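# Hang scaffold bracket on post ring at red-marked hole

## Task

Mount the scaffold bracket on the post's ring at the hole marked red: its jaws must be fully seated over the ring and its wedge driven down into that hole until it stops. At the end the bracket must be carried by the ring only, touching neither the table nor any other object there, with its tube sticking out radially (straight away) from the post. The post is loose on the table and must finish upright in its original spot. Nothing may rely on the robot holding it once the job is over.

## Robot and tools

Robot: two 6-joint xArm arms with parallel grippers, named left_arm and right_arm. The names are not image sides. In the shared scene frame the origin sits on the table top between the arms, +z is up, +x reaches out over the table, and left_arm is on the +y side. Base roots: left_arm at (+0.023, +0.341, 0) m, quat_wxyz (+0.995, 0, 0, +0.100); right_arm at (-0.001, -0.339, 0) m, quat_wxyz (+0.998, 0, 0, -0.057).

execute_actions takes "actions", a list holding zero or one item, plus optional "pictures" (boolean; images come by default). An empty list just reports the current state. An action item is {"rows": [...], "steps": n}, with n from 1 to 15 (default 15); each control step lasts 1/30 s. Each row is applied for one step; if there are fewer rows than steps, the final row repeats. A wait item is {"steps": n} alone, n up to 300, counted from the previous result and including your reply time. A refused call moves nothing.

Every row is a single list of 14 numbers covering both arms, even when only one arm should move: left_arm waist, shoulder, elbow, forearm roll, wrist pitch, wrist roll, opening, then right_arm in the same seven-slot order. The six joint numbers are absolute target angles in radians in each arm's own joint space, matching what the Joint positions line prints; they are not offsets. To keep an arm still, repeat its current angles. Stated ranges per joint: waist -6.283 to 6.283, shoulder -2.059 to 2.094, elbow -3.927 to 0.192, forearm roll -6.283 to 6.283, wrist pitch -1.693 to 3.142, wrist roll -6.283 to 6.283. True ends may differ by up to 0.010 rad. A target beyond an end by more than 0.010 rad, and further out than the joint's last reading, gets the call refused; a target past the real end is clipped there and the result notes "joint sent to its limit" (possibly about an earlier motion). No such note does not prove there is more room. Opening is an absolute command from -1 (closed) to +1 (fully open, pad gap 0.084 m).

Motion limits: each joint target moves at most 3.14 rad/s, takes 0.16 s to accelerate from rest, and joints of one arm are slowed together so they finish together. Per step the sent target stays within 0.623 rad of the measured angle, and if the targets would shift the gripper more than 70 mm from where it is, all are pulled back toward the measured angles. Large moves therefore take several calls. Between calls, arms keep heading for the last row until they have all nearly stopped or a step is HELD.

Gripper: fingers point along the gripper's +z and close along its y axis. end_effector_position is the point between the pads when closed, about 2 cm behind the fingertips; closing pushes the tips about 10 mm further forward. To hold something, command an opening well under grip_measured (the measured opening on the command scale); the lower you go, the harder the squeeze, up to about 24 N per pad on parts up to about 6 cm wide. Sending grip_measured back still presses lightly; wide parts may slip. Fast closes can squeeze very hard.

Result lines: the state line gives each gripper's end_effector_position (m), end_effector_quat_wxyz and linear/angular velocities in the scene frame; the printed position can drift from the truth, more at long reach. Joint positions and Joint velocities list per arm the six joints (rad, rad/s) and then the pad gap (m, m/s). Joint torques are total drive outputs with per-arm offset, scale and noise, nonzero even in free air. "joint command not followed" means a clearance check altered or blocked some joint targets; the rest of the row ran. HELD marks steps on which your row, fully or partly, did not reach the robot. A TORQUE FAULT (contact torque hits a load limit: waist 45.5, shoulder 45.5, elbow 27.3, forearm roll 27.3, wrist pitch 18.2, wrist roll 18.2 N m, held weight included) makes the arm back off slightly, stop for 10 s and drop the rest of the call. MOTOR HOT appears from 65 °C; at 80 °C an OVER-TEMPERATURE FAULT brakes that arm until it cools. Holding loads heats motors, even while you think.

Cameras: cam_left_wrist and cam_right_wrist (672x504 each) ride on the wrists; their calibration (K, distortion, T_world_to_cam) is given and only approximate. zoom_image takes "camera" (one of those names) and "region" [x0, y0, x1, y1] in pixels of that camera's latest image, origin top-left, at most 504x504, and returns a sharper crop. show_instructions (no arguments) shows the scene's reference pages. read_manual (optional "section", default "licences") returns licence text. finished_scene takes "scene", the current scene number, ends it irreversibly and reports whether the goal holds.

Avoid: dropping the bracket, knocking the loose post over or shifting it, pushing anything off the table, slamming or shoving hard, and letting the arms collide or press on each other. Occasional external tugs may disturb held or loose parts. The bracket must stay put after release. Faster, smoother, lower-effort work is better.

Each tool is called as name(argument=value, ...) on one line, values as JSON.

## Session

execute_actions(actions=[])

show_instructions()

Scene clock: 0.00 s of 7800.00 s.
left_arm: end_effector_position=(+0.1213, +0.0850, +0.2705) grip_measured=+1.00 end_effector_quat_wxyz=(-0.115, -0.708, +0.695, -0.058) end_effector_velocity=(+0.000, -0.000, -0.000) end_effector_angular_velocity=(-0.001, +0.000, +0.000) | right_arm: end_effector_position=(+0.2510, -0.3781, +0.3904) grip_measured=+1.00 end_effector_quat_wxyz=(+0.425, -0.505, +0.735, +0.154) end_effector_velocity=(-0.000, +0.000, +0.000) end_effector_angular_velocity=(-0.001, -0.000, +0.000)
Joint positions: left_arm=[-1.248 -0.936 -0.477 -0.2    1.243  0.554  0.084] | right_arm=[-0.95  -0.83  -0.69   0.875  1.891  1.001  0.084]
Joint velocities: left_arm=[ 0.     0.     0.    -0.    -0.001  0.    -0.   ] | right_arm=[ 0.    -0.001 -0.001  0.     0.     0.001  0.   ]
Joint torques (N m, as the arm reports them, + toward a larger angle): no reading
camera_calibration (this result's frames):
cam_left_wrist: T_world_to_cam=[[-0.996553, -0.0068557, 0.0826727, 0.125605], [-0.0260611, 0.971997, -0.233542, 0.0467596], [-0.0787566, -0.234892, -0.968826, 0.421235], [0, 0, 0, 1]] pos_world=[0.159566, 0.0543556, 0.408639]
cam_right_wrist: T_world_to_cam=[[-0.869923, 0.449779, -0.202319, 0.498348], [0.133881, 0.610187, 0.780863, -0.037716], [0.474669, 0.652204, -0.591032, 0.488716], [0, 0, 0, 1]] pos_world=[0.206595, -0.519876, 0.419124]

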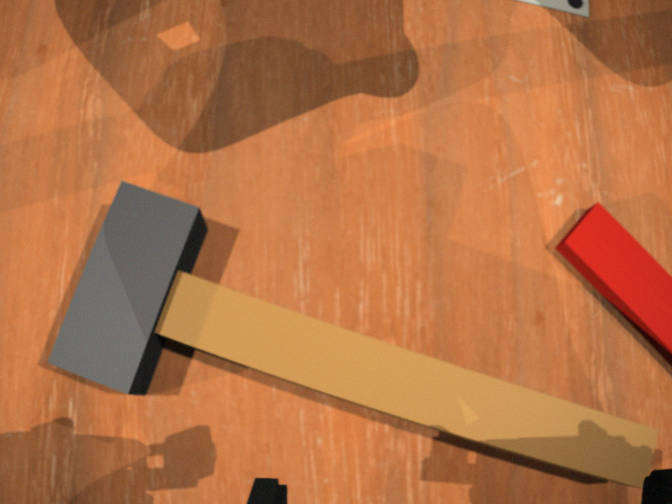

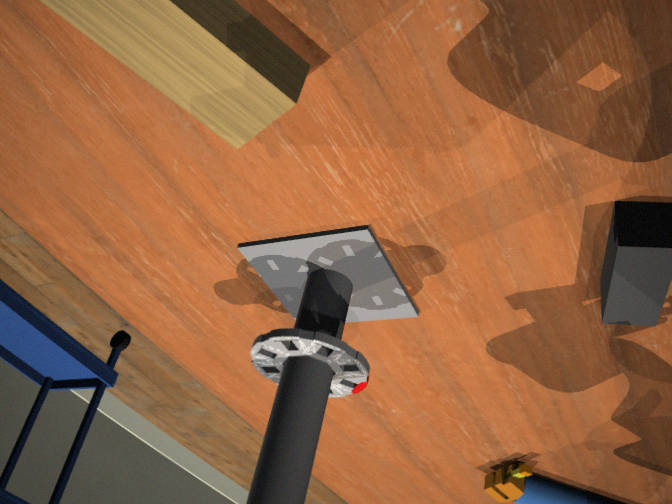

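Reference images for this scene: manual page 1, manual page 2, manual page 3, manual page 4, manual page 5.

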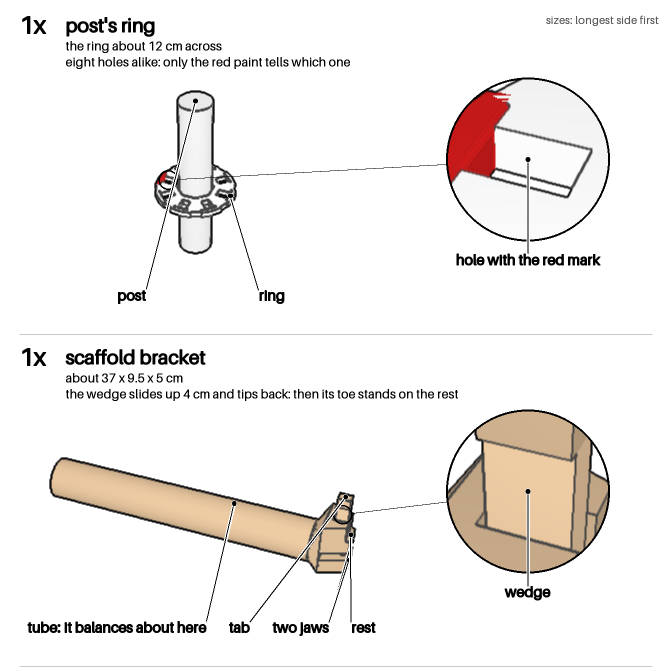

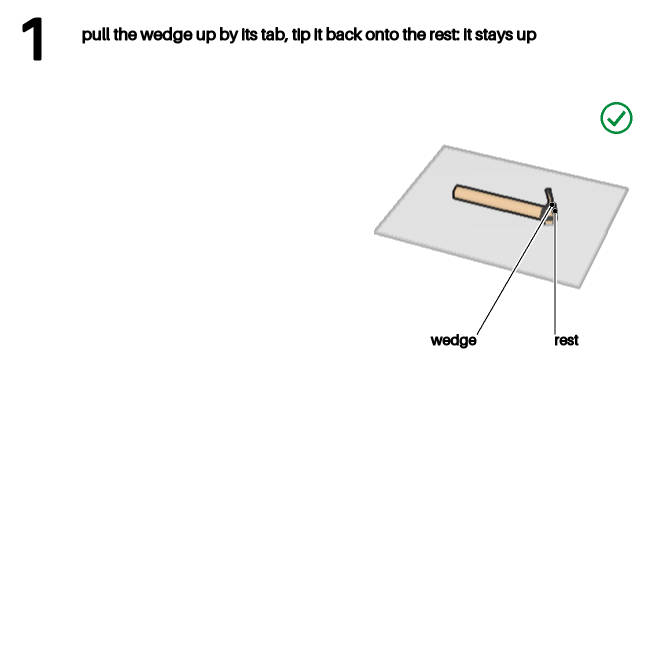

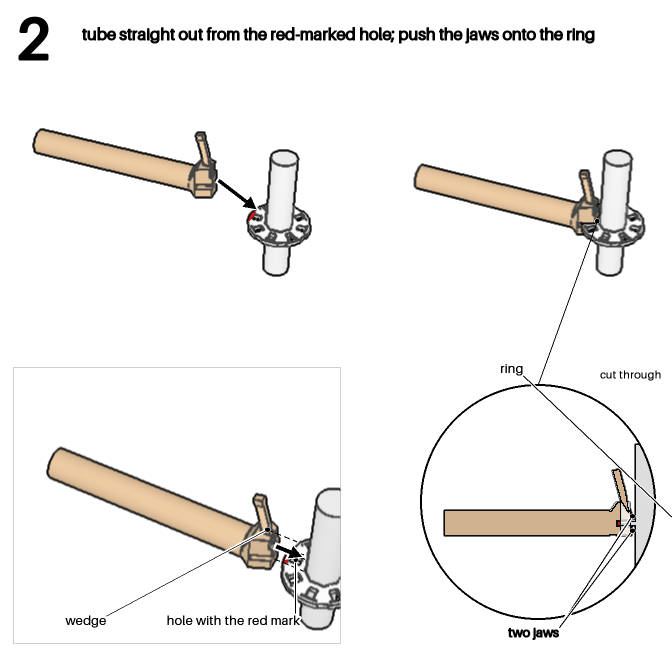

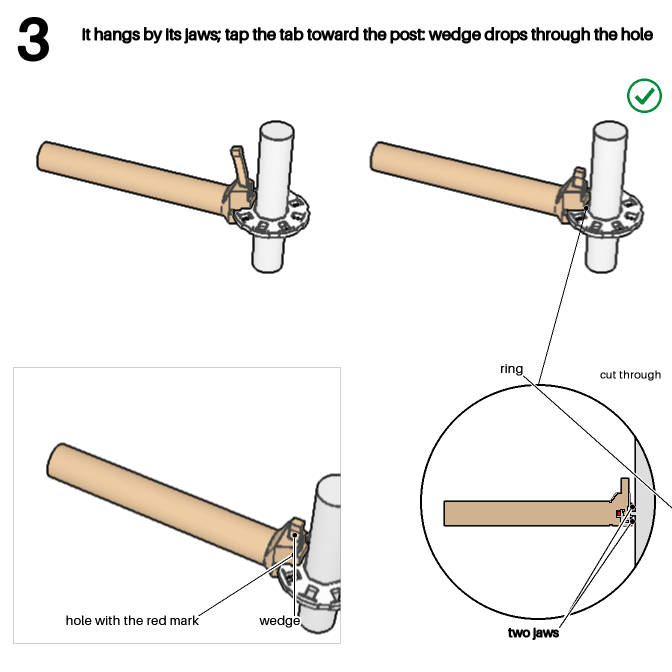

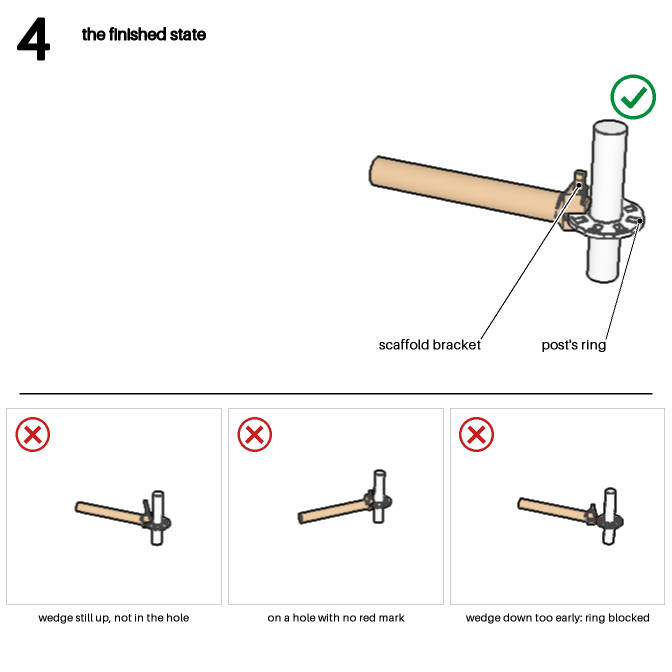

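execute_actions(actions=[])

Scene clock: 9.63 s of 7800.00 s.
left_arm: end_effector_position=(+0.1213, +0.0850, +0.2705) grip_measured=+1.00 end_effector_quat_wxyz=(-0.115, -0.708, +0.695, -0.058) end_effector_velocity=(-0.000, -0.000, +0.000) end_effector_angular_velocity=(-0.001, +0.000, -0.001) | right_arm: end_effector_position=(+0.2510, -0.3781, +0.3904) grip_measured=+1.00 end_effector_quat_wxyz=(+0.425, -0.505, +0.735, +0.154) end_effector_velocity=(-0.000, +0.000, +0.001) end_effector_angular_velocity=(-0.001, -0.001, +0.000)
Joint positions: left_arm=[-1.248 -0.936 -0.477 -0.2    1.243  0.554  0.084] | right_arm=[-0.95  -0.83  -0.69   0.875  1.891  1.001  0.084]
Joint velocities: left_arm=[-0.    -0.    -0.    -0.001 -0.     0.    -0.   ] | right_arm=[-0.    -0.    -0.001  0.     0.001  0.    -0.   ]
Joint torques (N m, as the arm reports them, + toward a larger angle): left_arm=[  1.5   -4.   -14.05  -0.39  -1.75  -0.49] | right_arm=[  0.28  -2.71 -14.33   0.92  -0.64  -0.7 ]
Steps of this call (steps 1 to 90: nothing new was sent; then 6.63 s passed at rest). Readings (joint positions):
1: left_arm=[-1.248 -0.936 -0.477 -0.200 1.243 0.554] | right_arm=[-0.950 -0.830 -0.690 0.875 1.891 1.001]
2: left_arm=[-1.248 -0.936 -0.477 -0.200 1.243 0.554] | right_arm=[-0.950 -0.830 -0.690 0.875 1.891 1.001]
4: left_arm=[-1.248 -0.936 -0.477 -0.200 1.243 0.554] | right_arm=[-0.950 -0.830 -0.690 0.875 1.891 1.001]
8: left_arm=[-1.248 -0.936 -0.477 -0.200 1.243 0.554] | right_arm=[-0.950 -0.830 -0.690 0.875 1.891 1.001]
90: the state above
camera_calibration (this result's frames):
cam_left_wrist: T_world_to_cam=[[-0.996553, -0.00685327, 0.082674, 0.125604], [-0.0260589, 0.971998, -0.233541, 0.0467584], [-0.0787584, -0.23489, -0.968826, 0.421234], [0, 0, 0, 1]] pos_world=[0.159565, 0.0543555, 0.408639]
cam_right_wrist: T_world_to_cam=[[-0.869922, 0.44978, -0.202319, 0.498348], [0.133881, 0.610188, 0.780863, -0.0377155], [0.474669, 0.652203, -0.591033, 0.488717], [0, 0, 0, 1]] pos_world=[0.206595, -0.519876, 0.419124]

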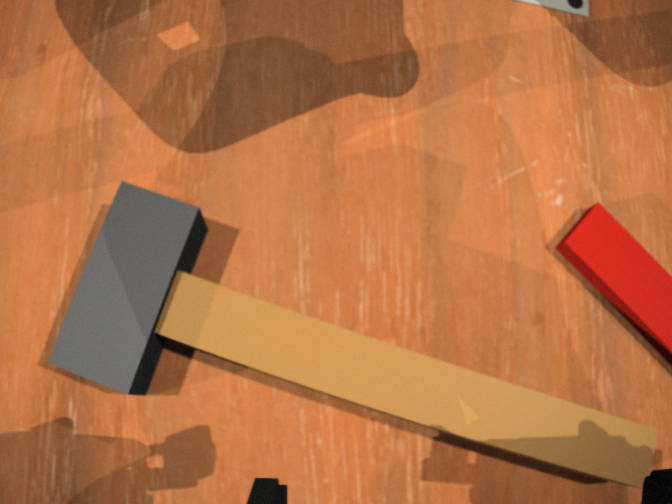

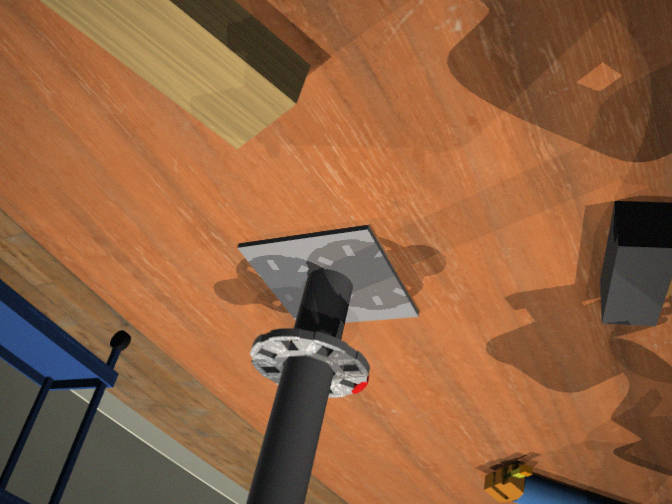

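execute_actions(actions=[{"rows":[[-0.05,-0.3,-1.6,0,1.85,0,1,0.6,-0.3,-1.6,0,1.65,0,1]],"steps":15}], pictures=false)

execute_actions(actions=[{"steps":25}])

Scene clock: 12.70 s of 7800.00 s.
left_arm: end_effector_position=(+0.2508, +0.1577, +0.3330) grip_measured=+1.00 end_effector_quat_wxyz=(+0.037, +0.911, -0.409, -0.046) end_effector_velocity=(+0.273, +0.182, +0.208) end_effector_angular_velocity=(+0.161, -0.076, +1.284) | right_arm: end_effector_position=(+0.3321, -0.4052, +0.4393) grip_measured=+1.00 end_effector_quat_wxyz=(-0.141, +0.922, -0.360, +0.012) end_effector_velocity=(+0.200, +0.198, +0.165) end_effector_angular_velocity=(-1.060, -0.507, +2.168)
Joint positions: left_arm=[-0.802 -0.581 -0.923 -0.089  1.581  0.245  0.084] | right_arm=[-0.301 -0.44  -1.292  0.287  1.714  0.373  0.084]
Joint velocities: left_arm=[ 0.927  0.471 -0.927  0.147  0.449 -0.41  -0.   ] | right_arm=[ 1.372  0.374 -0.821 -0.771 -0.168 -1.008 -0.   ]
Joint torques (N m, as the arm reports them, + toward a larger angle): left_arm=[  1.39 -13.4  -13.18  -0.01  -1.26  -0.59] | right_arm=[  0.76  -8.33 -12.84   0.36  -1.36  -0.54]
Steps of this call (steps 1 to 77: nothing new was sent; steps 78 to 92: all 15 steps of this action). Readings (joint positions):
78: left_arm=[-1.248 -0.936 -0.477 -0.200 1.243 0.554] | right_arm=[-0.950 -0.830 -0.690 0.874 1.890 1.001]
79: left_arm=[-1.244 -0.932 -0.481 -0.199 1.248 0.550] | right_arm=[-0.946 -0.826 -0.693 0.870 1.889 0.995]
81: left_arm=[-1.196 -0.884 -0.528 -0.183 1.299 0.504] | right_arm=[-0.896 -0.785 -0.742 0.818 1.869 0.943]
85: left_arm=[-1.032 -0.728 -0.693 -0.135 1.441 0.373] | right_arm=[-0.650 -0.587 -0.991 0.573 1.781 0.699]
92: the state above

Scene clock: 13.53 s of 7800.00 s.
left_arm: end_effector_position=(+0.3732, +0.3864, +0.4878) grip_measured=+1.00 end_effector_quat_wxyz=(-0.001, +0.998, +0.061, +0.024) end_effector_velocity=(-0.001, +0.120, +0.060) end_effector_angular_velocity=(+0.034, -0.054, +0.420) | right_arm: end_effector_position=(+0.3551, -0.1547, +0.5132) grip_measured=+1.00 end_effector_quat_wxyz=(-0.031, +0.965, +0.232, +0.120) end_effector_velocity=(-0.014, +0.046, +0.012) end_effector_angular_velocity=(-0.042, -0.057, +0.193)
Joint positions: left_arm=[-0.071 -0.308 -1.581 -0.002  1.842  0.007  0.084] | right_arm=[ 0.589 -0.302 -1.597  0.004  1.651  0.004  0.084]
Joint velocities: left_arm=[ 0.312  0.107 -0.276  0.033  0.111 -0.098 -0.   ] | right_arm=[ 0.152  0.022 -0.044 -0.051 -0.009 -0.06  -0.   ]
Joint torques (N m, as the arm reports them, + toward a larger angle): left_arm=[ -2.95 -16.7   -9.86  -0.47  -1.4   -0.46] | right_arm=[ -2.55  -9.52 -13.12  -0.62  -2.13  -0.61]
Steps of this call (steps 1 to 25: the robot went on to your last target). Readings (joint positions):
1: left_arm=[-0.771 -0.566 -0.954 -0.084 1.596 0.232] | right_arm=[-0.255 -0.428 -1.318 0.263 1.708 0.341]
2: left_arm=[-0.741 -0.552 -0.984 -0.079 1.609 0.220] | right_arm=[-0.211 -0.417 -1.341 0.241 1.703 0.312]
4: left_arm=[-0.681 -0.526 -1.044 -0.071 1.634 0.197] | right_arm=[-0.124 -0.399 -1.381 0.204 1.695 0.264]
8: left_arm=[-0.560 -0.482 -1.155 -0.057 1.677 0.158] | right_arm=[0.040 -0.373 -1.439 0.149 1.683 0.193]
25: the state above
camera_calibration (this result's frames):
cam_left_wrist: T_world_to_cam=[[0.121049, -0.992642, 0.00285089, 0.36343], [-0.991854, -0.121066, -0.0395965, 0.499272], [0.0396503, 0.00196544, -0.999212, 0.601465], [0, 0, 0, 1]] pos_world=[0.427364, 0.420019, 0.619724]
cam_right_wrist: T_world_to_cam=[[0.450965, -0.892463, -0.0118325, -0.261195], [-0.866358, -0.434509, -0.246225, 0.436855], [0.214605, 0.12129, -0.969141, 0.57038], [0, 0, 0, 1]] pos_world=[0.373856, -0.112471, 0.657253]

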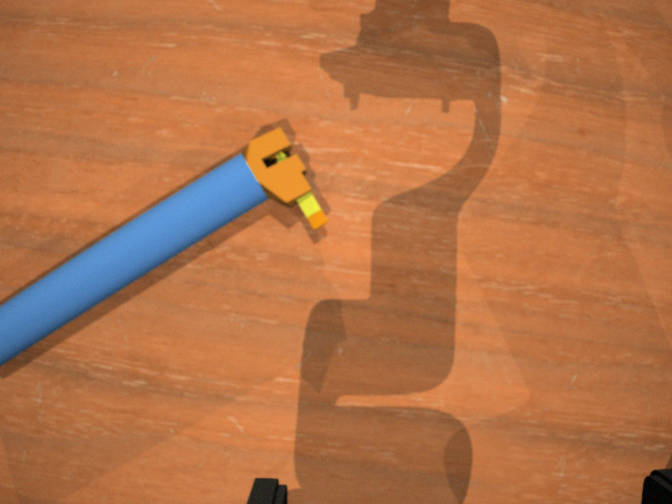

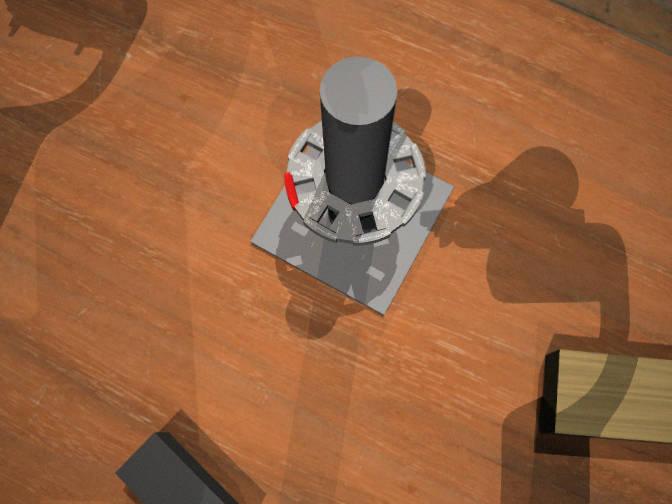

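execute_actions(actions=[])

Scene clock: 14.60 s of 7800.00 s.
left_arm: end_effector_position=(+0.3731, +0.3945, +0.4913) grip_measured=+1.00 end_effector_quat_wxyz=(-0.002, +0.997, +0.076, +0.025) end_effector_velocity=(-0.000, +0.000, +0.000) end_effector_angular_velocity=(+0.001, +0.000, +0.000) | right_arm: end_effector_position=(+0.3541, -0.1511, +0.5138) grip_measured=+1.00 end_effector_quat_wxyz=(-0.030, +0.963, +0.239, +0.121) end_effector_velocity=(-0.000, -0.000, +0.001) end_effector_angular_velocity=(+0.001, -0.001, +0.000)
Joint positions: left_arm=[-0.05  -0.3   -1.6   -0.     1.85   0.     0.084] | right_arm=[ 0.6   -0.3   -1.6   -0.     1.65   0.     0.084]
Joint velocities: left_arm=[ 0.     0.    -0.     0.001  0.     0.    -0.   ] | right_arm=[-0.    -0.001 -0.     0.    -0.    -0.     0.   ]
Joint torques (N m, as the arm reports them, + toward a larger angle): left_arm=[  1.44 -16.74 -11.56   0.05  -1.54  -0.5 ] | right_arm=[ -0.01  -9.83 -13.41  -0.53  -2.2   -0.71]
Steps of this call (steps 1 to 30: the robot went on to your last target; steps 31 to 32: nothing new was sent). Readings (joint positions):
1: left_arm=[-0.063 -0.306 -1.589 -0.001 1.845 0.005] | right_arm=[0.592 -0.301 -1.598 0.002 1.651 0.003]
2: left_arm=[-0.058 -0.304 -1.593 -0.001 1.847 0.003] | right_arm=[0.595 -0.301 -1.599 0.001 1.650 0.002]
4: left_arm=[-0.054 -0.302 -1.596 -0.001 1.849 0.001] | right_arm=[0.597 -0.300 -1.599 0.000 1.650 0.001]
8: left_arm=[-0.052 -0.300 -1.599 -0.000 1.850 0.000] | right_arm=[0.599 -0.300 -1.600 0.000 1.650 0.000]
32: the state above
All arms were judged still, so your last target was given up. Only a new action makes them travel on or press farther. Fingers that are still opening or closing keep moving.
camera_calibration (this result's frames):
cam_left_wrist: T_world_to_cam=[[0.149936, -0.988695, 0.00117713, 0.360019], [-0.987835, -0.149855, -0.0415349, 0.51113], [0.0412417, 0.00506477, -0.999136, 0.603104], [0, 0, 0, 1]] pos_world=[0.426059, 0.42949, 0.623389]
cam_right_wrist: T_world_to_cam=[[0.463877, -0.885869, -0.00737519, -0.263388], [-0.859064, -0.447777, -0.248001, 0.434047], [0.216394, 0.121378, -0.968732, 0.569928], [0, 0, 0, 1]] pos_world=[0.371725, -0.108148, 0.657809]

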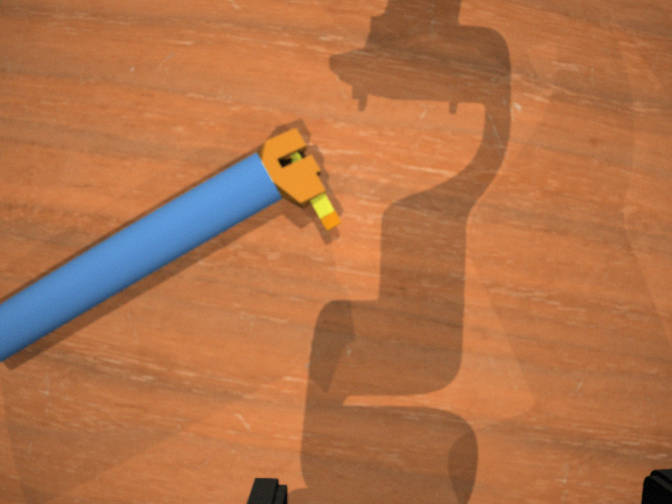

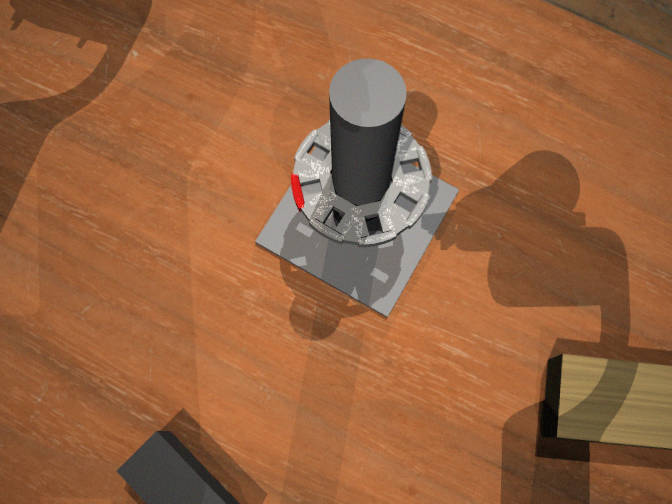

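execute_actions(actions=[{"rows":[[0.0185,0.0249,-1.0287,0,1.0038,-0.438,0.3,0.75,-0.5,-0.6,0,0.3,3.14,-1]],"steps":15}], pictures=false)

execute_actions(actions=[{"steps":40}])

Scene clock: 25.20 s of 7800.00 s.
left_arm: end_effector_position=(+0.4486, +0.4206, +0.3442) grip_measured=+0.29 end_effector_quat_wxyz=(-0.000, +0.980, +0.197, -0.008) end_effector_velocity=(+0.145, +0.061, -0.342) end_effector_angular_velocity=(+0.018, -0.042, +0.556) | right_arm: end_effector_position=(+0.3684, -0.0916, +0.3816) grip_measured=-1.00 end_effector_quat_wxyz=(-0.110, +0.980, -0.003, +0.164) end_effector_velocity=(+0.029, +0.096, -0.327) end_effector_angular_velocity=(+0.743, -0.032, -1.288)
Joint positions: left_arm=[-0.017 -0.142 -1.323  0.     1.481 -0.212  0.056] | right_arm=[ 0.703 -0.437 -1.016  0.     1.055  0.595  0.   ]
Joint velocities: left_arm=[ 0.075  0.354  0.622  0.002 -1.02  -0.481 -0.   ] | right_arm=[ 0.142 -0.186  1.295 -0.    -1.548  1.551  0.   ]
Joint torques (N m, as the arm reports them, + toward a larger angle): left_arm=[  1.53 -24.51 -13.58  -0.03  -1.21  -0.35] | right_arm=[  0.49 -10.27 -16.39  -0.72  -2.82   0.01]
Steps of this call (steps 1 to 90: nothing new was sent; then 7.10 s passed at rest; steps 91 to 105: all 15 steps of this action). Readings (joint positions):
91: left_arm=[-0.050 -0.300 -1.600 -0.000 1.850 -0.000] | right_arm=[0.600 -0.300 -1.600 -0.000 1.650 0.000]
92: left_arm=[-0.050 -0.299 -1.597 -0.000 1.845 -0.004] | right_arm=[0.601 -0.302 -1.596 -0.000 1.645 0.005]
94: left_arm=[-0.045 -0.283 -1.566 -0.000 1.802 -0.033] | right_arm=[0.613 -0.319 -1.548 -0.000 1.592 0.057]
98: left_arm=[-0.034 -0.224 -1.467 0.000 1.699 -0.101] | right_arm=[0.662 -0.383 -1.326 0.000 1.376 0.274]
105: the state above

Scene clock: 26.53 s of 7800.00 s.
left_arm: end_effector_position=(+0.4785, +0.4429, +0.1800) grip_measured=+0.29 end_effector_quat_wxyz=(+0.000, +0.946, +0.323, +0.000) end_effector_velocity=(-0.000, -0.000, -0.000) end_effector_angular_velocity=(-0.000, +0.002, +0.000) | right_arm: end_effector_position=(+0.3883, -0.0511, +0.3354) grip_measured=-1.00 end_effector_quat_wxyz=(+0.370, -0.289, +0.874, +0.121) end_effector_velocity=(+0.000, -0.000, -0.001) end_effector_angular_velocity=(+0.004, +0.005, -0.006)
Joint positions: left_arm=[ 0.018  0.025 -1.029 -0.     1.004 -0.438  0.056] | right_arm=[ 0.75  -0.5   -0.6   -0.     0.3    3.139  0.   ]
Joint velocities: left_arm=[-0.     0.    -0.     0.     0.002 -0.001  0.   ] | right_arm=[-0.001  0.001  0.     0.     0.     0.008  0.   ]
Joint torques (N m, as the arm reports them, + toward a larger angle): left_arm=[  1.4  -28.62 -13.28   0.14  -1.52  -0.5 ] | right_arm=[ -0.14  -8.69 -15.86  -0.67  -2.7   -0.95]
Steps of this call (steps 1 to 40: the robot went on to your last target). Readings (joint positions):
1: left_arm=[-0.014 -0.130 -1.302 0.000 1.447 -0.228] | right_arm=[0.708 -0.443 -0.972 0.000 1.000 0.650]
2: left_arm=[-0.012 -0.118 -1.281 0.000 1.412 -0.245] | right_arm=[0.713 -0.450 -0.927 0.000 0.937 0.713]
4: left_arm=[-0.007 -0.094 -1.238 0.000 1.343 -0.277] | right_arm=[0.724 -0.465 -0.830 0.000 0.784 0.867]
8: left_arm=[0.004 -0.044 -1.151 0.000 1.202 -0.344] | right_arm=[0.742 -0.488 -0.672 0.000 0.479 1.228]
40: the state above
camera_calibration (this result's frames):
cam_left_wrist: T_world_to_cam=[[0.610797, -0.791787, 0.001243, 0.0847214], [-0.791766, -0.610767, 0.00839368, 0.710885], [-0.00588682, -0.006111, -0.999964, 0.315174], [0, 0, 0, 1]] pos_world=[0.512962, 0.503193, 0.309091]
cam_right_wrist: T_world_to_cam=[[-0.588808, 0.80827, -0.00210596, 0.301622], [0.562588, 0.411701, 0.716936, -0.36778], [0.580345, 0.420953, -0.697136, 0.160442], [0, 0, 0, 1]] pos_world=[0.291394, -0.159915, 0.37616]

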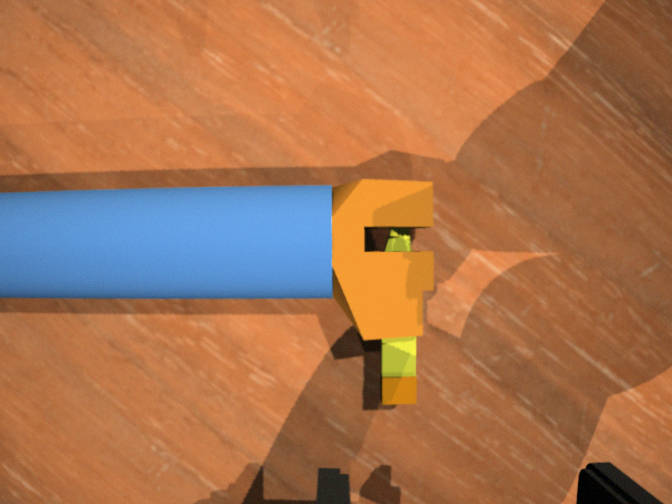

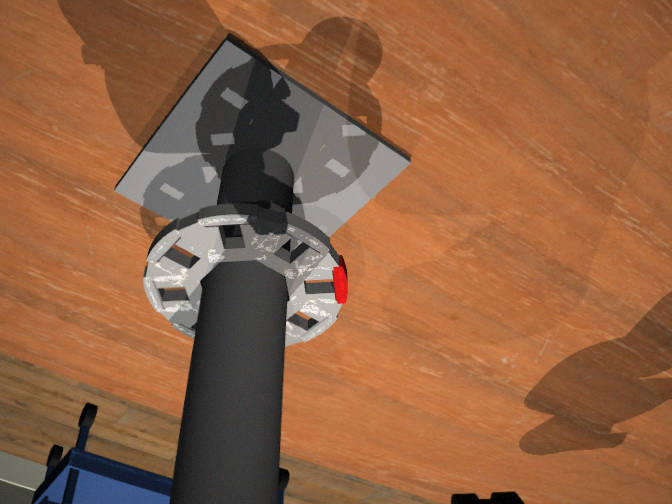

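execute_actions(actions=[{"rows":[[0.0185,0.05,-1.015,0,0.965,-0.438,0.3,0.6,-0.5,-0.55,0,0.3,3.14,-1],[0.0185,0.08,-1.0,0,0.92,-0.438,0.3,0.5,-0.5,-0.55,0,0.3,3.14,-1],[0.0185,0.11,-0.98,0,0.87,-0.438,0.3,0.4,-0.5,-0.55,0,0.3,3.14,-1],[0.0185,0.14,-0.96,0,0.82,-0.438,0.3,0.35,-0.4,-0.5,0,0.1,3.14,-1],[0.0185,0.17,-0.943,0,0.773,-0.438,0.3,0.35,-0.3,-0.5,0,-0.1,3.14,-1],[0.0185,0.2,-0.927,0,0.727,-0.438,0.3,0.35,-0.1,-0.45,0,-0.4,3.14,-1],[0.0185,0.22,-0.918,0,0.698,-0.438,0.3,0.35,-0.1,-0.45,0,-0.4,3.14,-1],[0.0185,0.24,-0.91,0,0.67,-0.438,0.3,0.35,-0.1,-0.45,0,-0.4,3.14,-1],[0.0185,0.26,-0.903,0,0.643,-0.438,0.3,0.35,-0.1,-0.45,0,-0.4,3.14,-1],[0.0185,0.275,-0.898,0,0.623,-0.438,0.3,0.35,-0.1,-0.45,0,-0.4,3.14,-1],[0.0185,0.2854,-0.8951,0,0.6097,-0.438,0.3,0.35,-0.1,-0.45,0,-0.4,3.14,-1]],"steps":15}], pictures=false)

execute_actions(actions=[{"rows":[[0.0185,0.2854,-0.8951,0,0.6097,-0.438,0.3,0.35,0.2,-0.36,0,-1.0,3.14,-1],[0.0185,0.2854,-0.8951,0,0.6097,-0.438,0.3,0.35,0.2,-0.36,0,-1.0,3.14,-1],[0.0185,0.2854,-0.8951,0,0.6097,-0.438,0.3,0.35,0.2,-0.36,0,-1.0,3.14,-1],[0.0185,0.2854,-0.8951,0,0.6097,-0.438,0.3,0.35,0.2,-0.36,0,-1.0,3.14,-1],[0.0185,0.2854,-0.8951,0,0.6097,-0.438,0.15,0.35,0.2,-0.36,0,-1.0,3.14,-1],[0.0185,0.2854,-0.8951,0,0.6097,-0.438,0,0.35,0.2,-0.36,0,-1.0,3.14,-1],[0.0185,0.2854,-0.8951,0,0.6097,-0.438,-0.15,0.35,0.2,-0.36,0,-1.0,3.14,-1],[0.0185,0.2854,-0.8951,0,0.6097,-0.438,-0.3,0.35,0.2,-0.36,0,-1.0,3.14,-1],[0.0185,0.2854,-0.8951,0,0.6097,-0.438,-0.45,0.35,0.2,-0.36,0,-1.0,3.14,-1],[0.0185,0.2854,-0.8951,0,0.6097,-0.438,-0.55,0.35,0.2,-0.36,0,-1.0,3.14,-1],[0.0185,0.2854,-0.8951,0,0.6097,-0.438,-0.65,0.35,0.2,-0.36,0,-1.0,3.14,-1],[0.0185,0.2854,-0.8951,0,0.6097,-0.438,-0.75,0.35,0.2,-0.36,0,-1.0,3.14,-1],[0.0185,0.2854,-0.8951,0,0.6097,-0.438,-0.85,0.35,0.2,-0.36,0,-1.0,3.14,-1],[0.0185,0.2854,-0.8951,0,0.6097,-0.438,-1,0.35,0.2,-0.36,0,-1.0,3.14,-1]],"steps":15}])

Scene clock: 41.53 s of 7800.00 s.
left_arm: end_effector_position=(+0.4768, +0.4425, +0.0443) grip_measured=+0.29 end_effector_quat_wxyz=(-0.000, +0.946, +0.323, -0.005) end_effector_velocity=(-0.033, -0.008, -0.159) end_effector_angular_velocity=(-0.008, +0.037, +0.000) | right_arm: end_effector_position=(+0.4784, -0.1600, +0.2603) grip_measured=-1.00 end_effector_quat_wxyz=(+0.415, -0.162, +0.892, +0.075) end_effector_velocity=(+0.170, -0.255, -0.202) end_effector_angular_velocity=(+0.133, -0.357, -0.583)
Joint positions: left_arm=[ 0.018  0.268 -0.9    0.     0.641 -0.438  0.056] | right_arm=[ 0.471 -0.268 -0.503  0.    -0.1    3.14   0.   ]
Joint velocities: left_arm=[-0.     0.303  0.142 -0.    -0.407 -0.    -0.   ] | right_arm=[-0.583  0.814  0.251 -0.    -1.446  0.     0.   ]
Joint torques (N m, as the arm reports them, + toward a larger angle): left_arm=[  1.65 -45.03 -14.66   0.16  -1.69  -0.5 ] | right_arm=[ -0.5  -11.54 -13.75  -0.68  -2.61  -0.64]
Steps of this call (steps 1 to 30: the robot went on to your last target; steps 31 to 90: nothing new was sent; then 11.50 s passed at rest; steps 91 to 105: all 15 steps of this action). Readings (joint positions):
91: left_arm=[0.019 0.025 -1.029 -0.000 1.004 -0.438] | right_arm=[0.750 -0.500 -0.600 -0.000 0.300 3.140]
92: left_arm=[0.019 0.027 -1.028 -0.000 0.999 -0.438] | right_arm=[0.746 -0.500 -0.599 -0.000 0.300 3.140]
94: left_arm=[0.019 0.043 -1.021 -0.000 0.969 -0.438] | right_arm=[0.703 -0.501 -0.589 -0.000 0.300 3.140]
98: left_arm=[0.019 0.124 -0.971 0.000 0.848 -0.438] | right_arm=[0.601 -0.459 -0.564 0.000 0.223 3.140]
105: the state above

Scene clock: 42.03 s of 7800.00 s.
left_arm: end_effector_position=(+0.4787, +0.4433, +0.0375) grip_measured=-0.67 end_effector_quat_wxyz=(+0.000, +0.946, +0.323, +0.000) end_effector_velocity=(+0.002, -0.004, -0.000) end_effector_angular_velocity=(-0.001, -0.002, -0.005) | right_arm: end_effector_position=(+0.4861, -0.2205, +0.1766) grip_measured=-1.00 end_effector_quat_wxyz=(+0.537, -0.101, +0.835, +0.064) end_effector_velocity=(-0.007, -0.019, +0.027) end_effector_angular_velocity=(+0.064, -0.266, -0.033)
Joint positions: left_arm=[ 0.019  0.285 -0.895  0.     0.61  -0.438  0.015] | right_arm=[ 0.352  0.19  -0.362  0.    -0.97   3.14   0.   ]
Joint velocities: left_arm=[-0.008  0.003 -0.003 -0.002 -0.001 -0.001  0.001] | right_arm=[-0.035  0.165  0.036 -0.002 -0.475  0.     0.   ]
Joint torques (N m, as the arm reports them, + toward a larger angle): left_arm=[  0.25 -30.95 -10.73   0.05  -1.58  -0.41] | right_arm=[  0.78 -16.83 -10.17  -0.72  -2.24  -0.71]
Steps of this call (steps 1 to 15: all 15 steps of this action). Readings (joint positions):
1: left_arm=[0.018 0.276 -0.896 0.000 0.630 -0.438] | right_arm=[0.451 -0.241 -0.495 0.000 -0.148 3.140]
2: left_arm=[0.018 0.280 -0.895 0.000 0.622 -0.438] | right_arm=[0.433 -0.212 -0.486 0.000 -0.196 3.140]
4: left_arm=[0.018 0.282 -0.897 -0.000 0.614 -0.438] | right_arm=[0.415 -0.146 -0.467 0.000 -0.291 3.140]
8: left_arm=[0.019 0.283 -0.897 -0.000 0.610 -0.438] | right_arm=[0.390 0.010 -0.418 -0.000 -0.560 3.140]
15: the state above
camera_calibration (this result's frames):
cam_left_wrist: T_world_to_cam=[[0.611434, -0.791294, 0.00157159, 0.08453], [-0.79128, -0.611408, 0.00757658, 0.712564], [-0.00503442, -0.00587614, -0.99997, 0.172143], [0, 0, 0, 1]] pos_world=[0.51302, 0.503567, 0.166607]
cam_right_wrist: T_world_to_cam=[[-0.229022, 0.973421, 0.00100679, 0.356682], [0.405642, 0.0944973, 0.909134, -0.266856], [0.884875, 0.20862, -0.416502, -0.180074], [0, 0, 0, 1]] pos_world=[0.349279, -0.284417, 0.167248]

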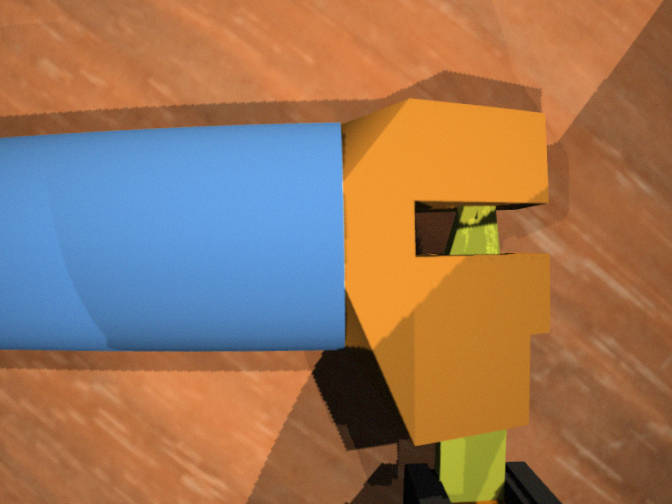

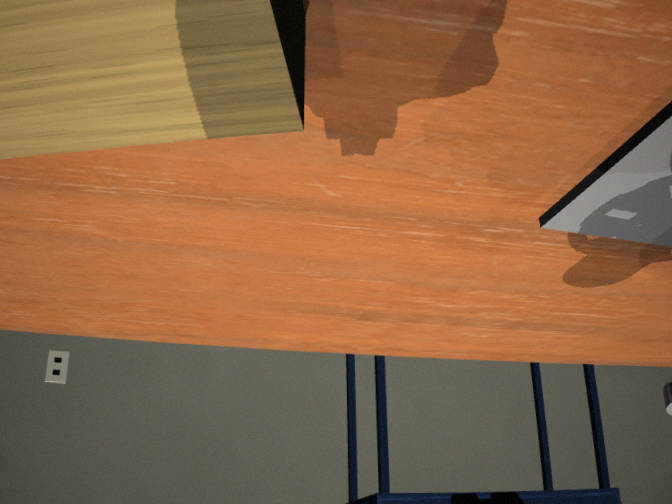

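execute_actions(actions=[{"rows":[[0.0185,0.28,-0.896,0,0.616,-0.438,-0.75,0.4,0.22,-0.35,0,-1.05,3.14,-1],[0.0185,0.27,-0.8975,0,0.6275,-0.438,-0.75,0.45,0.25,-0.35,0,-1.1,3.14,-1],[0.0185,0.26,-0.899,0,0.639,-0.438,-0.75,0.5,0.27,-0.34,0,-1.15,3.14,-1],[0.0185,0.25,-0.901,0,0.651,-0.438,-0.75,0.55,0.29,-0.34,0,-1.2,3.14,-1],[0.0185,0.24,-0.903,0,0.663,-0.438,-0.75,0.6,0.31,-0.335,0,-1.25,3.14,-1],[0.0185,0.23,-0.905,0,0.675,-0.438,-0.75,0.65,0.33,-0.33,0,-1.3,3.14,-1],[0.0185,0.22,-0.907,0,0.687,-0.438,-0.75,0.7,0.35,-0.325,0,-1.35,3.14,-1],[0.0185,0.212,-0.909,0,0.697,-0.438,-0.75,0.75,0.37,-0.32,0,-1.4,3.14,-1],[0.019,0.206,-0.915,0,0.709,-0.437,-0.75,0.8,0.39,-0.315,0,-1.45,3.14,-1],[0.021,0.204,-0.925,0,0.721,-0.435,-0.75,0.85,0.41,-0.31,0,-1.5,3.14,-1],[0.0235,0.204,-0.937,0,0.733,-0.433,-0.75,0.9,0.43,-0.31,0,-1.53,3.14,-1],[0.026,0.204,-0.95,0,0.746,-0.43,-0.75,0.95,0.449,-0.307,0,-1.6,3.14,-1],[0.0285,0.205,-0.964,0,0.759,-0.428,-0.75,1.0,0.449,-0.307,0,-1.65,3.14,-1],[0.031,0.206,-0.978,0,0.772,-0.425,-0.75,1.05,0.449,-0.307,0,-1.65,3.14,-1],[0.0335,0.206,-0.992,0,0.786,-0.423,-0.75,1.05,0.449,-0.307,0,-1.65,3.14,-1]]}], pictures=false)

execute_actions(actions=[{"rows":[[0.036,0.207,-1.006,0,0.799,-0.42,-0.75,1.05,0.449,-0.307,0,-1.65,3.14,-1],[0.039,0.208,-1.02,0,0.812,-0.418,-0.75,1.05,0.449,-0.307,0,-1.65,3.14,-1],[0.0415,0.209,-1.035,0,0.826,-0.415,-0.75,1.05,0.449,-0.307,0,-1.65,3.14,-1],[0.0442,0.2097,-1.0507,0,0.841,-0.4125,-0.75,1.05,0.449,-0.307,0,-1.65,3.14,-1],[0.047,0.217,-1.067,0,0.85,-0.41,-0.75,1.05,0.449,-0.307,0,-1.65,3.14,-1],[0.05,0.225,-1.083,0,0.858,-0.407,-0.75,1.05,0.449,-0.307,0,-1.65,3.14,-1],[0.0525,0.2325,-1.1,0,0.8675,-0.404,-0.75,1.05,0.449,-0.307,0,-1.65,3.14,-1],[0.055,0.24,-1.116,0,0.876,-0.401,-0.75,1.05,0.449,-0.307,0,-1.65,3.14,-1],[0.058,0.2477,-1.132,0,0.8843,-0.399,-0.75,1.05,0.449,-0.307,0,-1.65,3.14,-1],[0.061,0.255,-1.149,0,0.894,-0.396,-0.75,1.05,0.449,-0.307,0,-1.65,3.14,-1],[0.0635,0.263,-1.165,0,0.902,-0.393,-0.75,1.05,0.449,-0.307,0,-1.65,3.14,-1],[0.066,0.27,-1.181,0,0.911,-0.39,-0.75,1.05,0.449,-0.307,0,-1.65,3.14,-1],[0.069,0.278,-1.197,0,0.919,-0.388,-0.75,1.05,0.449,-0.307,0,-1.65,3.14,-1],[0.072,0.286,-1.214,0,0.928,-0.385,-0.75,1.05,0.449,-0.307,0,-1.65,3.14,-1],[0.0745,0.2932,-1.2301,0,0.9369,-0.382,-0.75,1.05,0.449,-0.307,0,-1.65,3.14,-1]]}])

Scene clock: 52.93 s of 7800.00 s.
left_arm: end_effector_position=(+0.4838, +0.4471, +0.0797) grip_measured=-0.67 end_effector_quat_wxyz=(-0.000, +0.946, +0.323, -0.001) end_effector_velocity=(+0.061, +0.044, +0.112) end_effector_angular_velocity=(+0.002, -0.010, +0.002) | right_arm: end_effector_position=(+0.3986, -0.0734, +0.1852) grip_measured=-1.00 end_effector_quat_wxyz=(+0.589, -0.228, +0.754, +0.177) end_effector_velocity=(-0.271, +0.317, +0.058) end_effector_angular_velocity=(+0.255, -0.384, +0.861)
Joint positions: left_arm=[ 0.025  0.208 -0.94  -0.     0.734 -0.432  0.015] | right_arm=[ 0.7    0.346 -0.326 -0.    -1.346  3.14   0.   ]
Joint velocities: left_arm=[ 0.063 -0.035 -0.34  -0.001  0.364  0.062  0.   ] | right_arm=[ 0.862  0.274  0.055  0.001 -0.789  0.     0.   ]
Joint torques (N m, as the arm reports them, + toward a larger angle): left_arm=[  0.72 -34.32 -14.52   0.24  -2.83  -0.43] | right_arm=[  0.2  -15.19  -6.54  -0.5   -2.49  -0.71]
Steps of this call (steps 1 to 30: the robot went on to your last target; steps 31 to 90: nothing new was sent; then 7.40 s passed at rest; steps 91 to 105: all 15 steps of this action). Readings (joint positions):
91: left_arm=[0.018 0.285 -0.895 0.000 0.610 -0.438] | right_arm=[0.350 0.200 -0.360 0.000 -1.000 3.140]
92: left_arm=[0.018 0.285 -0.895 0.000 0.611 -0.438] | right_arm=[0.354 0.201 -0.360 0.000 -1.005 3.140]
94: left_arm=[0.018 0.280 -0.893 -0.000 0.619 -0.438] | right_arm=[0.386 0.216 -0.356 0.001 -1.039 3.140]
98: left_arm=[0.018 0.252 -0.896 -0.000 0.655 -0.438] | right_arm=[0.500 0.267 -0.344 -0.000 -1.149 3.140]
105: the state above

Scene clock: 53.43 s of 7800.00 s.
left_arm: end_effector_position=(+0.5225, +0.4766, +0.1245) grip_measured=-0.66 end_effector_quat_wxyz=(-0.000, +0.946, +0.323, +0.000) end_effector_velocity=(+0.084, +0.067, +0.055) end_effector_angular_velocity=(+0.000, -0.002, +0.002) | right_arm: end_effector_position=(+0.2715, +0.0268, +0.2095) grip_measured=-1.00 end_effector_quat_wxyz=(+0.611, -0.328, +0.652, +0.306) end_effector_velocity=(-0.029, +0.015, +0.010) end_effector_angular_velocity=(+0.046, -0.035, +0.069)
Joint positions: left_arm=[ 0.063  0.262 -1.163  0.     0.9   -0.394  0.015] | right_arm=[ 1.044  0.447 -0.307 -0.    -1.644  3.14   0.   ]
Joint velocities: left_arm=[ 0.083  0.225 -0.486 -0.     0.259  0.081  0.   ] | right_arm=[ 0.072  0.022 -0.001  0.004 -0.078  0.     0.   ]
Joint torques (N m, as the arm reports them, + toward a larger angle): left_arm=[ -0.56 -36.18 -14.72  -0.2   -2.51  -0.44] | right_arm=[ -1.09 -13.6   -4.09  -0.49  -1.9   -0.84]
Steps of this call (steps 1 to 15: all 15 steps of this action). Readings (joint positions):
1: left_arm=[0.027 0.207 -0.952 -0.000 0.747 -0.430] | right_arm=[0.729 0.355 -0.325 -0.000 -1.372 3.140]
2: left_arm=[0.029 0.207 -0.965 0.000 0.759 -0.428] | right_arm=[0.758 0.363 -0.323 -0.000 -1.397 3.140]
4: left_arm=[0.034 0.207 -0.992 0.000 0.785 -0.423] | right_arm=[0.816 0.380 -0.320 -0.000 -1.447 3.140]
8: left_arm=[0.044 0.215 -1.051 0.000 0.834 -0.413] | right_arm=[0.934 0.415 -0.314 -0.000 -1.549 3.140]
15: the state above
camera_calibration (this result's frames):
cam_left_wrist: T_world_to_cam=[[0.611052, -0.791589, 0.00117928, 0.0843337], [-0.791569, -0.611025, 0.00813851, 0.766904], [-0.00572179, -0.00590654, -0.999966, 0.259878], [0, 0, 0, 1]] pos_world=[0.557012, 0.53689, 0.253528]
cam_right_wrist: T_world_to_cam=[[-0.797698, 0.603047, 0.00351153, 0.230635], [0.0433671, 0.0515553, 0.997728, -0.152137], [0.601496, 0.796038, -0.0672779, -0.0400311], [0, 0, 0, 1]] pos_world=[0.214653, -0.0993741, 0.148288]

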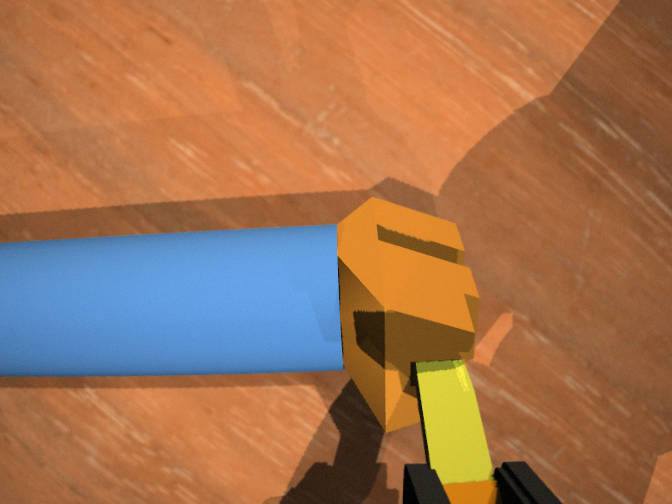

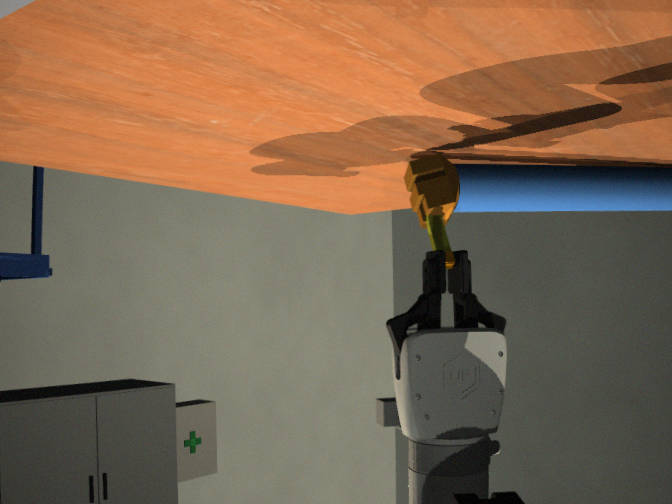

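execute_actions(actions=[{"rows":[[0.0763,0.3,-1.2425,0,0.9425,-0.38,-0.75,1.1,0.449,-0.307,0,-1.65,3.14,-1],[0.078,0.307,-1.255,0,0.948,-0.3785,-0.75,1.15,0.449,-0.307,0,-1.65,3.14,-1],[0.08,0.314,-1.267,0,0.953,-0.377,-0.75,1.15,0.449,-0.307,0,-1.65,3.14,-1],[0.0815,0.3215,-1.2795,0,0.958,-0.375,-0.75,1.15,0.449,-0.307,0,-1.65,3.14,-1],[0.083,0.329,-1.292,0,0.963,-0.373,-0.75,1.15,0.449,-0.307,0,-1.65,3.14,-1],[0.085,0.3365,-1.304,0,0.9675,-0.3715,-0.75,1.15,0.449,-0.307,0,-1.65,3.14,-1],[0.087,0.344,-1.3165,0,0.9725,-0.37,-0.75,1.15,0.449,-0.307,0,-1.65,3.14,-1],[0.0885,0.352,-1.329,0,0.977,-0.368,-0.75,1.15,0.449,-0.307,0,-1.65,3.14,-1],[0.09,0.3595,-1.341,0,0.9815,-0.366,-0.75,1.15,0.449,-0.307,0,-1.65,3.14,-1],[0.092,0.367,-1.3535,0,0.9865,-0.3645,-0.75,1.15,0.449,-0.307,0,-1.65,3.14,-1],[0.094,0.375,-1.366,0,0.991,-0.363,-0.75,1.15,0.449,-0.307,0,-1.65,3.14,-1],[0.0955,0.383,-1.378,0,0.995,-0.361,-0.75,1.15,0.449,-0.307,0,-1.65,3.14,-1],[0.097,0.3905,-1.3905,0,1.0,-0.3595,-0.75,1.15,0.449,-0.307,0,-1.65,3.14,-1],[0.099,0.398,-1.403,0,1.005,-0.358,-0.75,1.15,0.449,-0.307,0,-1.65,3.14,-1],[0.1007,0.406,-1.4154,0,1.0094,-0.356,-0.75,1.15,0.449,-0.307,0,-1.65,3.14,-1]]}], pictures=false)

execute_actions(actions=[{"steps":15}])

Scene clock: 67.10 s of 7800.00 s.
left_arm: end_effector_position=(+0.5575, +0.5037, +0.1379) grip_measured=-0.66 end_effector_quat_wxyz=(-0.000, +0.946, +0.323, +0.000) end_effector_velocity=(+0.061, +0.048, +0.009) end_effector_angular_velocity=(-0.003, +0.003, +0.004) | right_arm: end_effector_position=(+0.2313, +0.0530, +0.2101) grip_measured=-1.00 end_effector_quat_wxyz=(+0.595, -0.361, +0.633, +0.338) end_effector_velocity=(-0.002, +0.001, +0.000) end_effector_angular_velocity=(+0.001, -0.000, +0.005)
Joint positions: left_arm=[ 0.094  0.375 -1.366  0.     0.99  -0.363  0.015] | right_arm=[ 1.149  0.449 -0.307  0.    -1.65   3.14   0.   ]
Joint velocities: left_arm=[ 0.052  0.23  -0.365 -0.002  0.139  0.049 -0.   ] | right_arm=[ 0.005 -0.    -0.001  0.     0.     0.     0.   ]
Joint torques (N m, as the arm reports them, + toward a larger angle): left_arm=[ -0.87 -39.31 -14.    -0.48  -2.31  -0.42] | right_arm=[ -0.33 -13.44  -4.1   -0.56  -2.25  -0.84]
Steps of this call (steps 1 to 30: the robot went on to your last target; steps 31 to 90: nothing new was sent; then 10.17 s passed at rest; steps 91 to 105: all 15 steps of this action). Readings (joint positions):
91: left_arm=[0.075 0.293 -1.230 -0.000 0.937 -0.382] | right_arm=[1.050 0.449 -0.307 0.000 -1.650 3.140]
92: left_arm=[0.075 0.294 -1.232 -0.000 0.938 -0.382] | right_arm=[1.054 0.449 -0.307 0.000 -1.650 3.140]
94: left_arm=[0.076 0.300 -1.241 0.000 0.943 -0.380] | right_arm=[1.084 0.449 -0.307 0.000 -1.650 3.140]
98: left_arm=[0.082 0.323 -1.281 0.000 0.958 -0.375] | right_arm=[1.139 0.449 -0.307 -0.000 -1.650 3.140]
105: the state above

Scene clock: 67.60 s of 7800.00 s.
left_arm: end_effector_position=(+0.5656, +0.5101, +0.1391) grip_measured=-0.66 end_effector_quat_wxyz=(+0.000, +0.946, +0.323, +0.000) end_effector_velocity=(+0.000, +0.001, +0.000) end_effector_angular_velocity=(-0.000, +0.000, +0.001) | right_arm: end_effector_position=(+0.2310, +0.0532, +0.2101) grip_measured=-1.00 end_effector_quat_wxyz=(+0.595, -0.361, +0.633, +0.339) end_effector_velocity=(-0.000, +0.001, +0.000) end_effector_angular_velocity=(+0.001, -0.001, +0.001)
Joint positions: left_arm=[ 0.101  0.406 -1.415 -0.     1.009 -0.356  0.015] | right_arm=[ 1.15   0.449 -0.307  0.    -1.65   3.14   0.   ]
Joint velocities: left_arm=[ 0.001  0.001 -0.002 -0.     0.001  0.001 -0.   ] | right_arm=[ 0.001  0.001 -0.002  0.     0.    -0.     0.   ]
Joint torques (N m, as the arm reports them, + toward a larger angle): left_arm=[ -0.51 -40.02 -14.07  -0.18  -1.93  -0.37] | right_arm=[ -0.05 -13.46  -4.04  -0.48  -2.24  -0.85]
Steps of this call (steps 1 to 15: the robot went on to your last target). Readings (joint positions):
1: left_arm=[0.096 0.382 -1.378 0.000 0.995 -0.361] | right_arm=[1.149 0.449 -0.307 0.000 -1.650 3.140]
2: left_arm=[0.097 0.390 -1.389 0.000 0.999 -0.360] | right_arm=[1.149 0.449 -0.307 0.000 -1.650 3.140]
4: left_arm=[0.099 0.399 -1.405 -0.000 1.004 -0.358] | right_arm=[1.150 0.449 -0.307 0.000 -1.650 3.140]
8: left_arm=[0.100 0.405 -1.413 -0.000 1.008 -0.356] | right_arm=[1.150 0.449 -0.307 0.000 -1.650 3.140]
15: the state above
camera_calibration (this result's frames):
cam_left_wrist: T_world_to_cam=[[0.610839, -0.791754, 0.00128947, 0.0847197], [-0.791733, -0.61081, 0.00836164, 0.821234], [-0.00583273, -0.00612853, -0.999964, 0.275116], [0, 0, 0, 1]] pos_world=[0.600052, 0.570381, 0.26813]
cam_right_wrist: T_world_to_cam=[[-0.85715, 0.515055, 0.00353274, 0.200741], [0.0356761, 0.0525268, 0.997982, -0.150683], [0.51383, 0.855546, -0.0633985, -0.0203905], [0, 0, 0, 1]] pos_world=[0.187918, -0.0780327, 0.148377]

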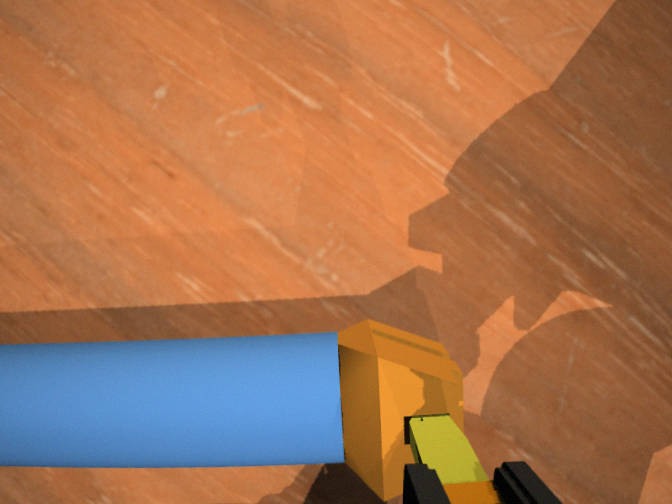

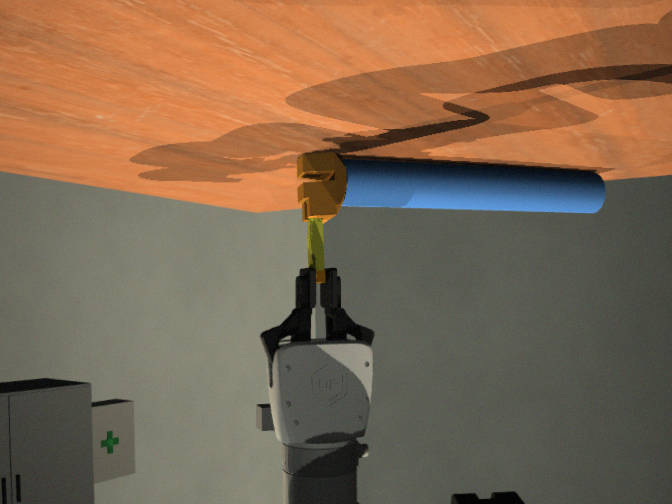

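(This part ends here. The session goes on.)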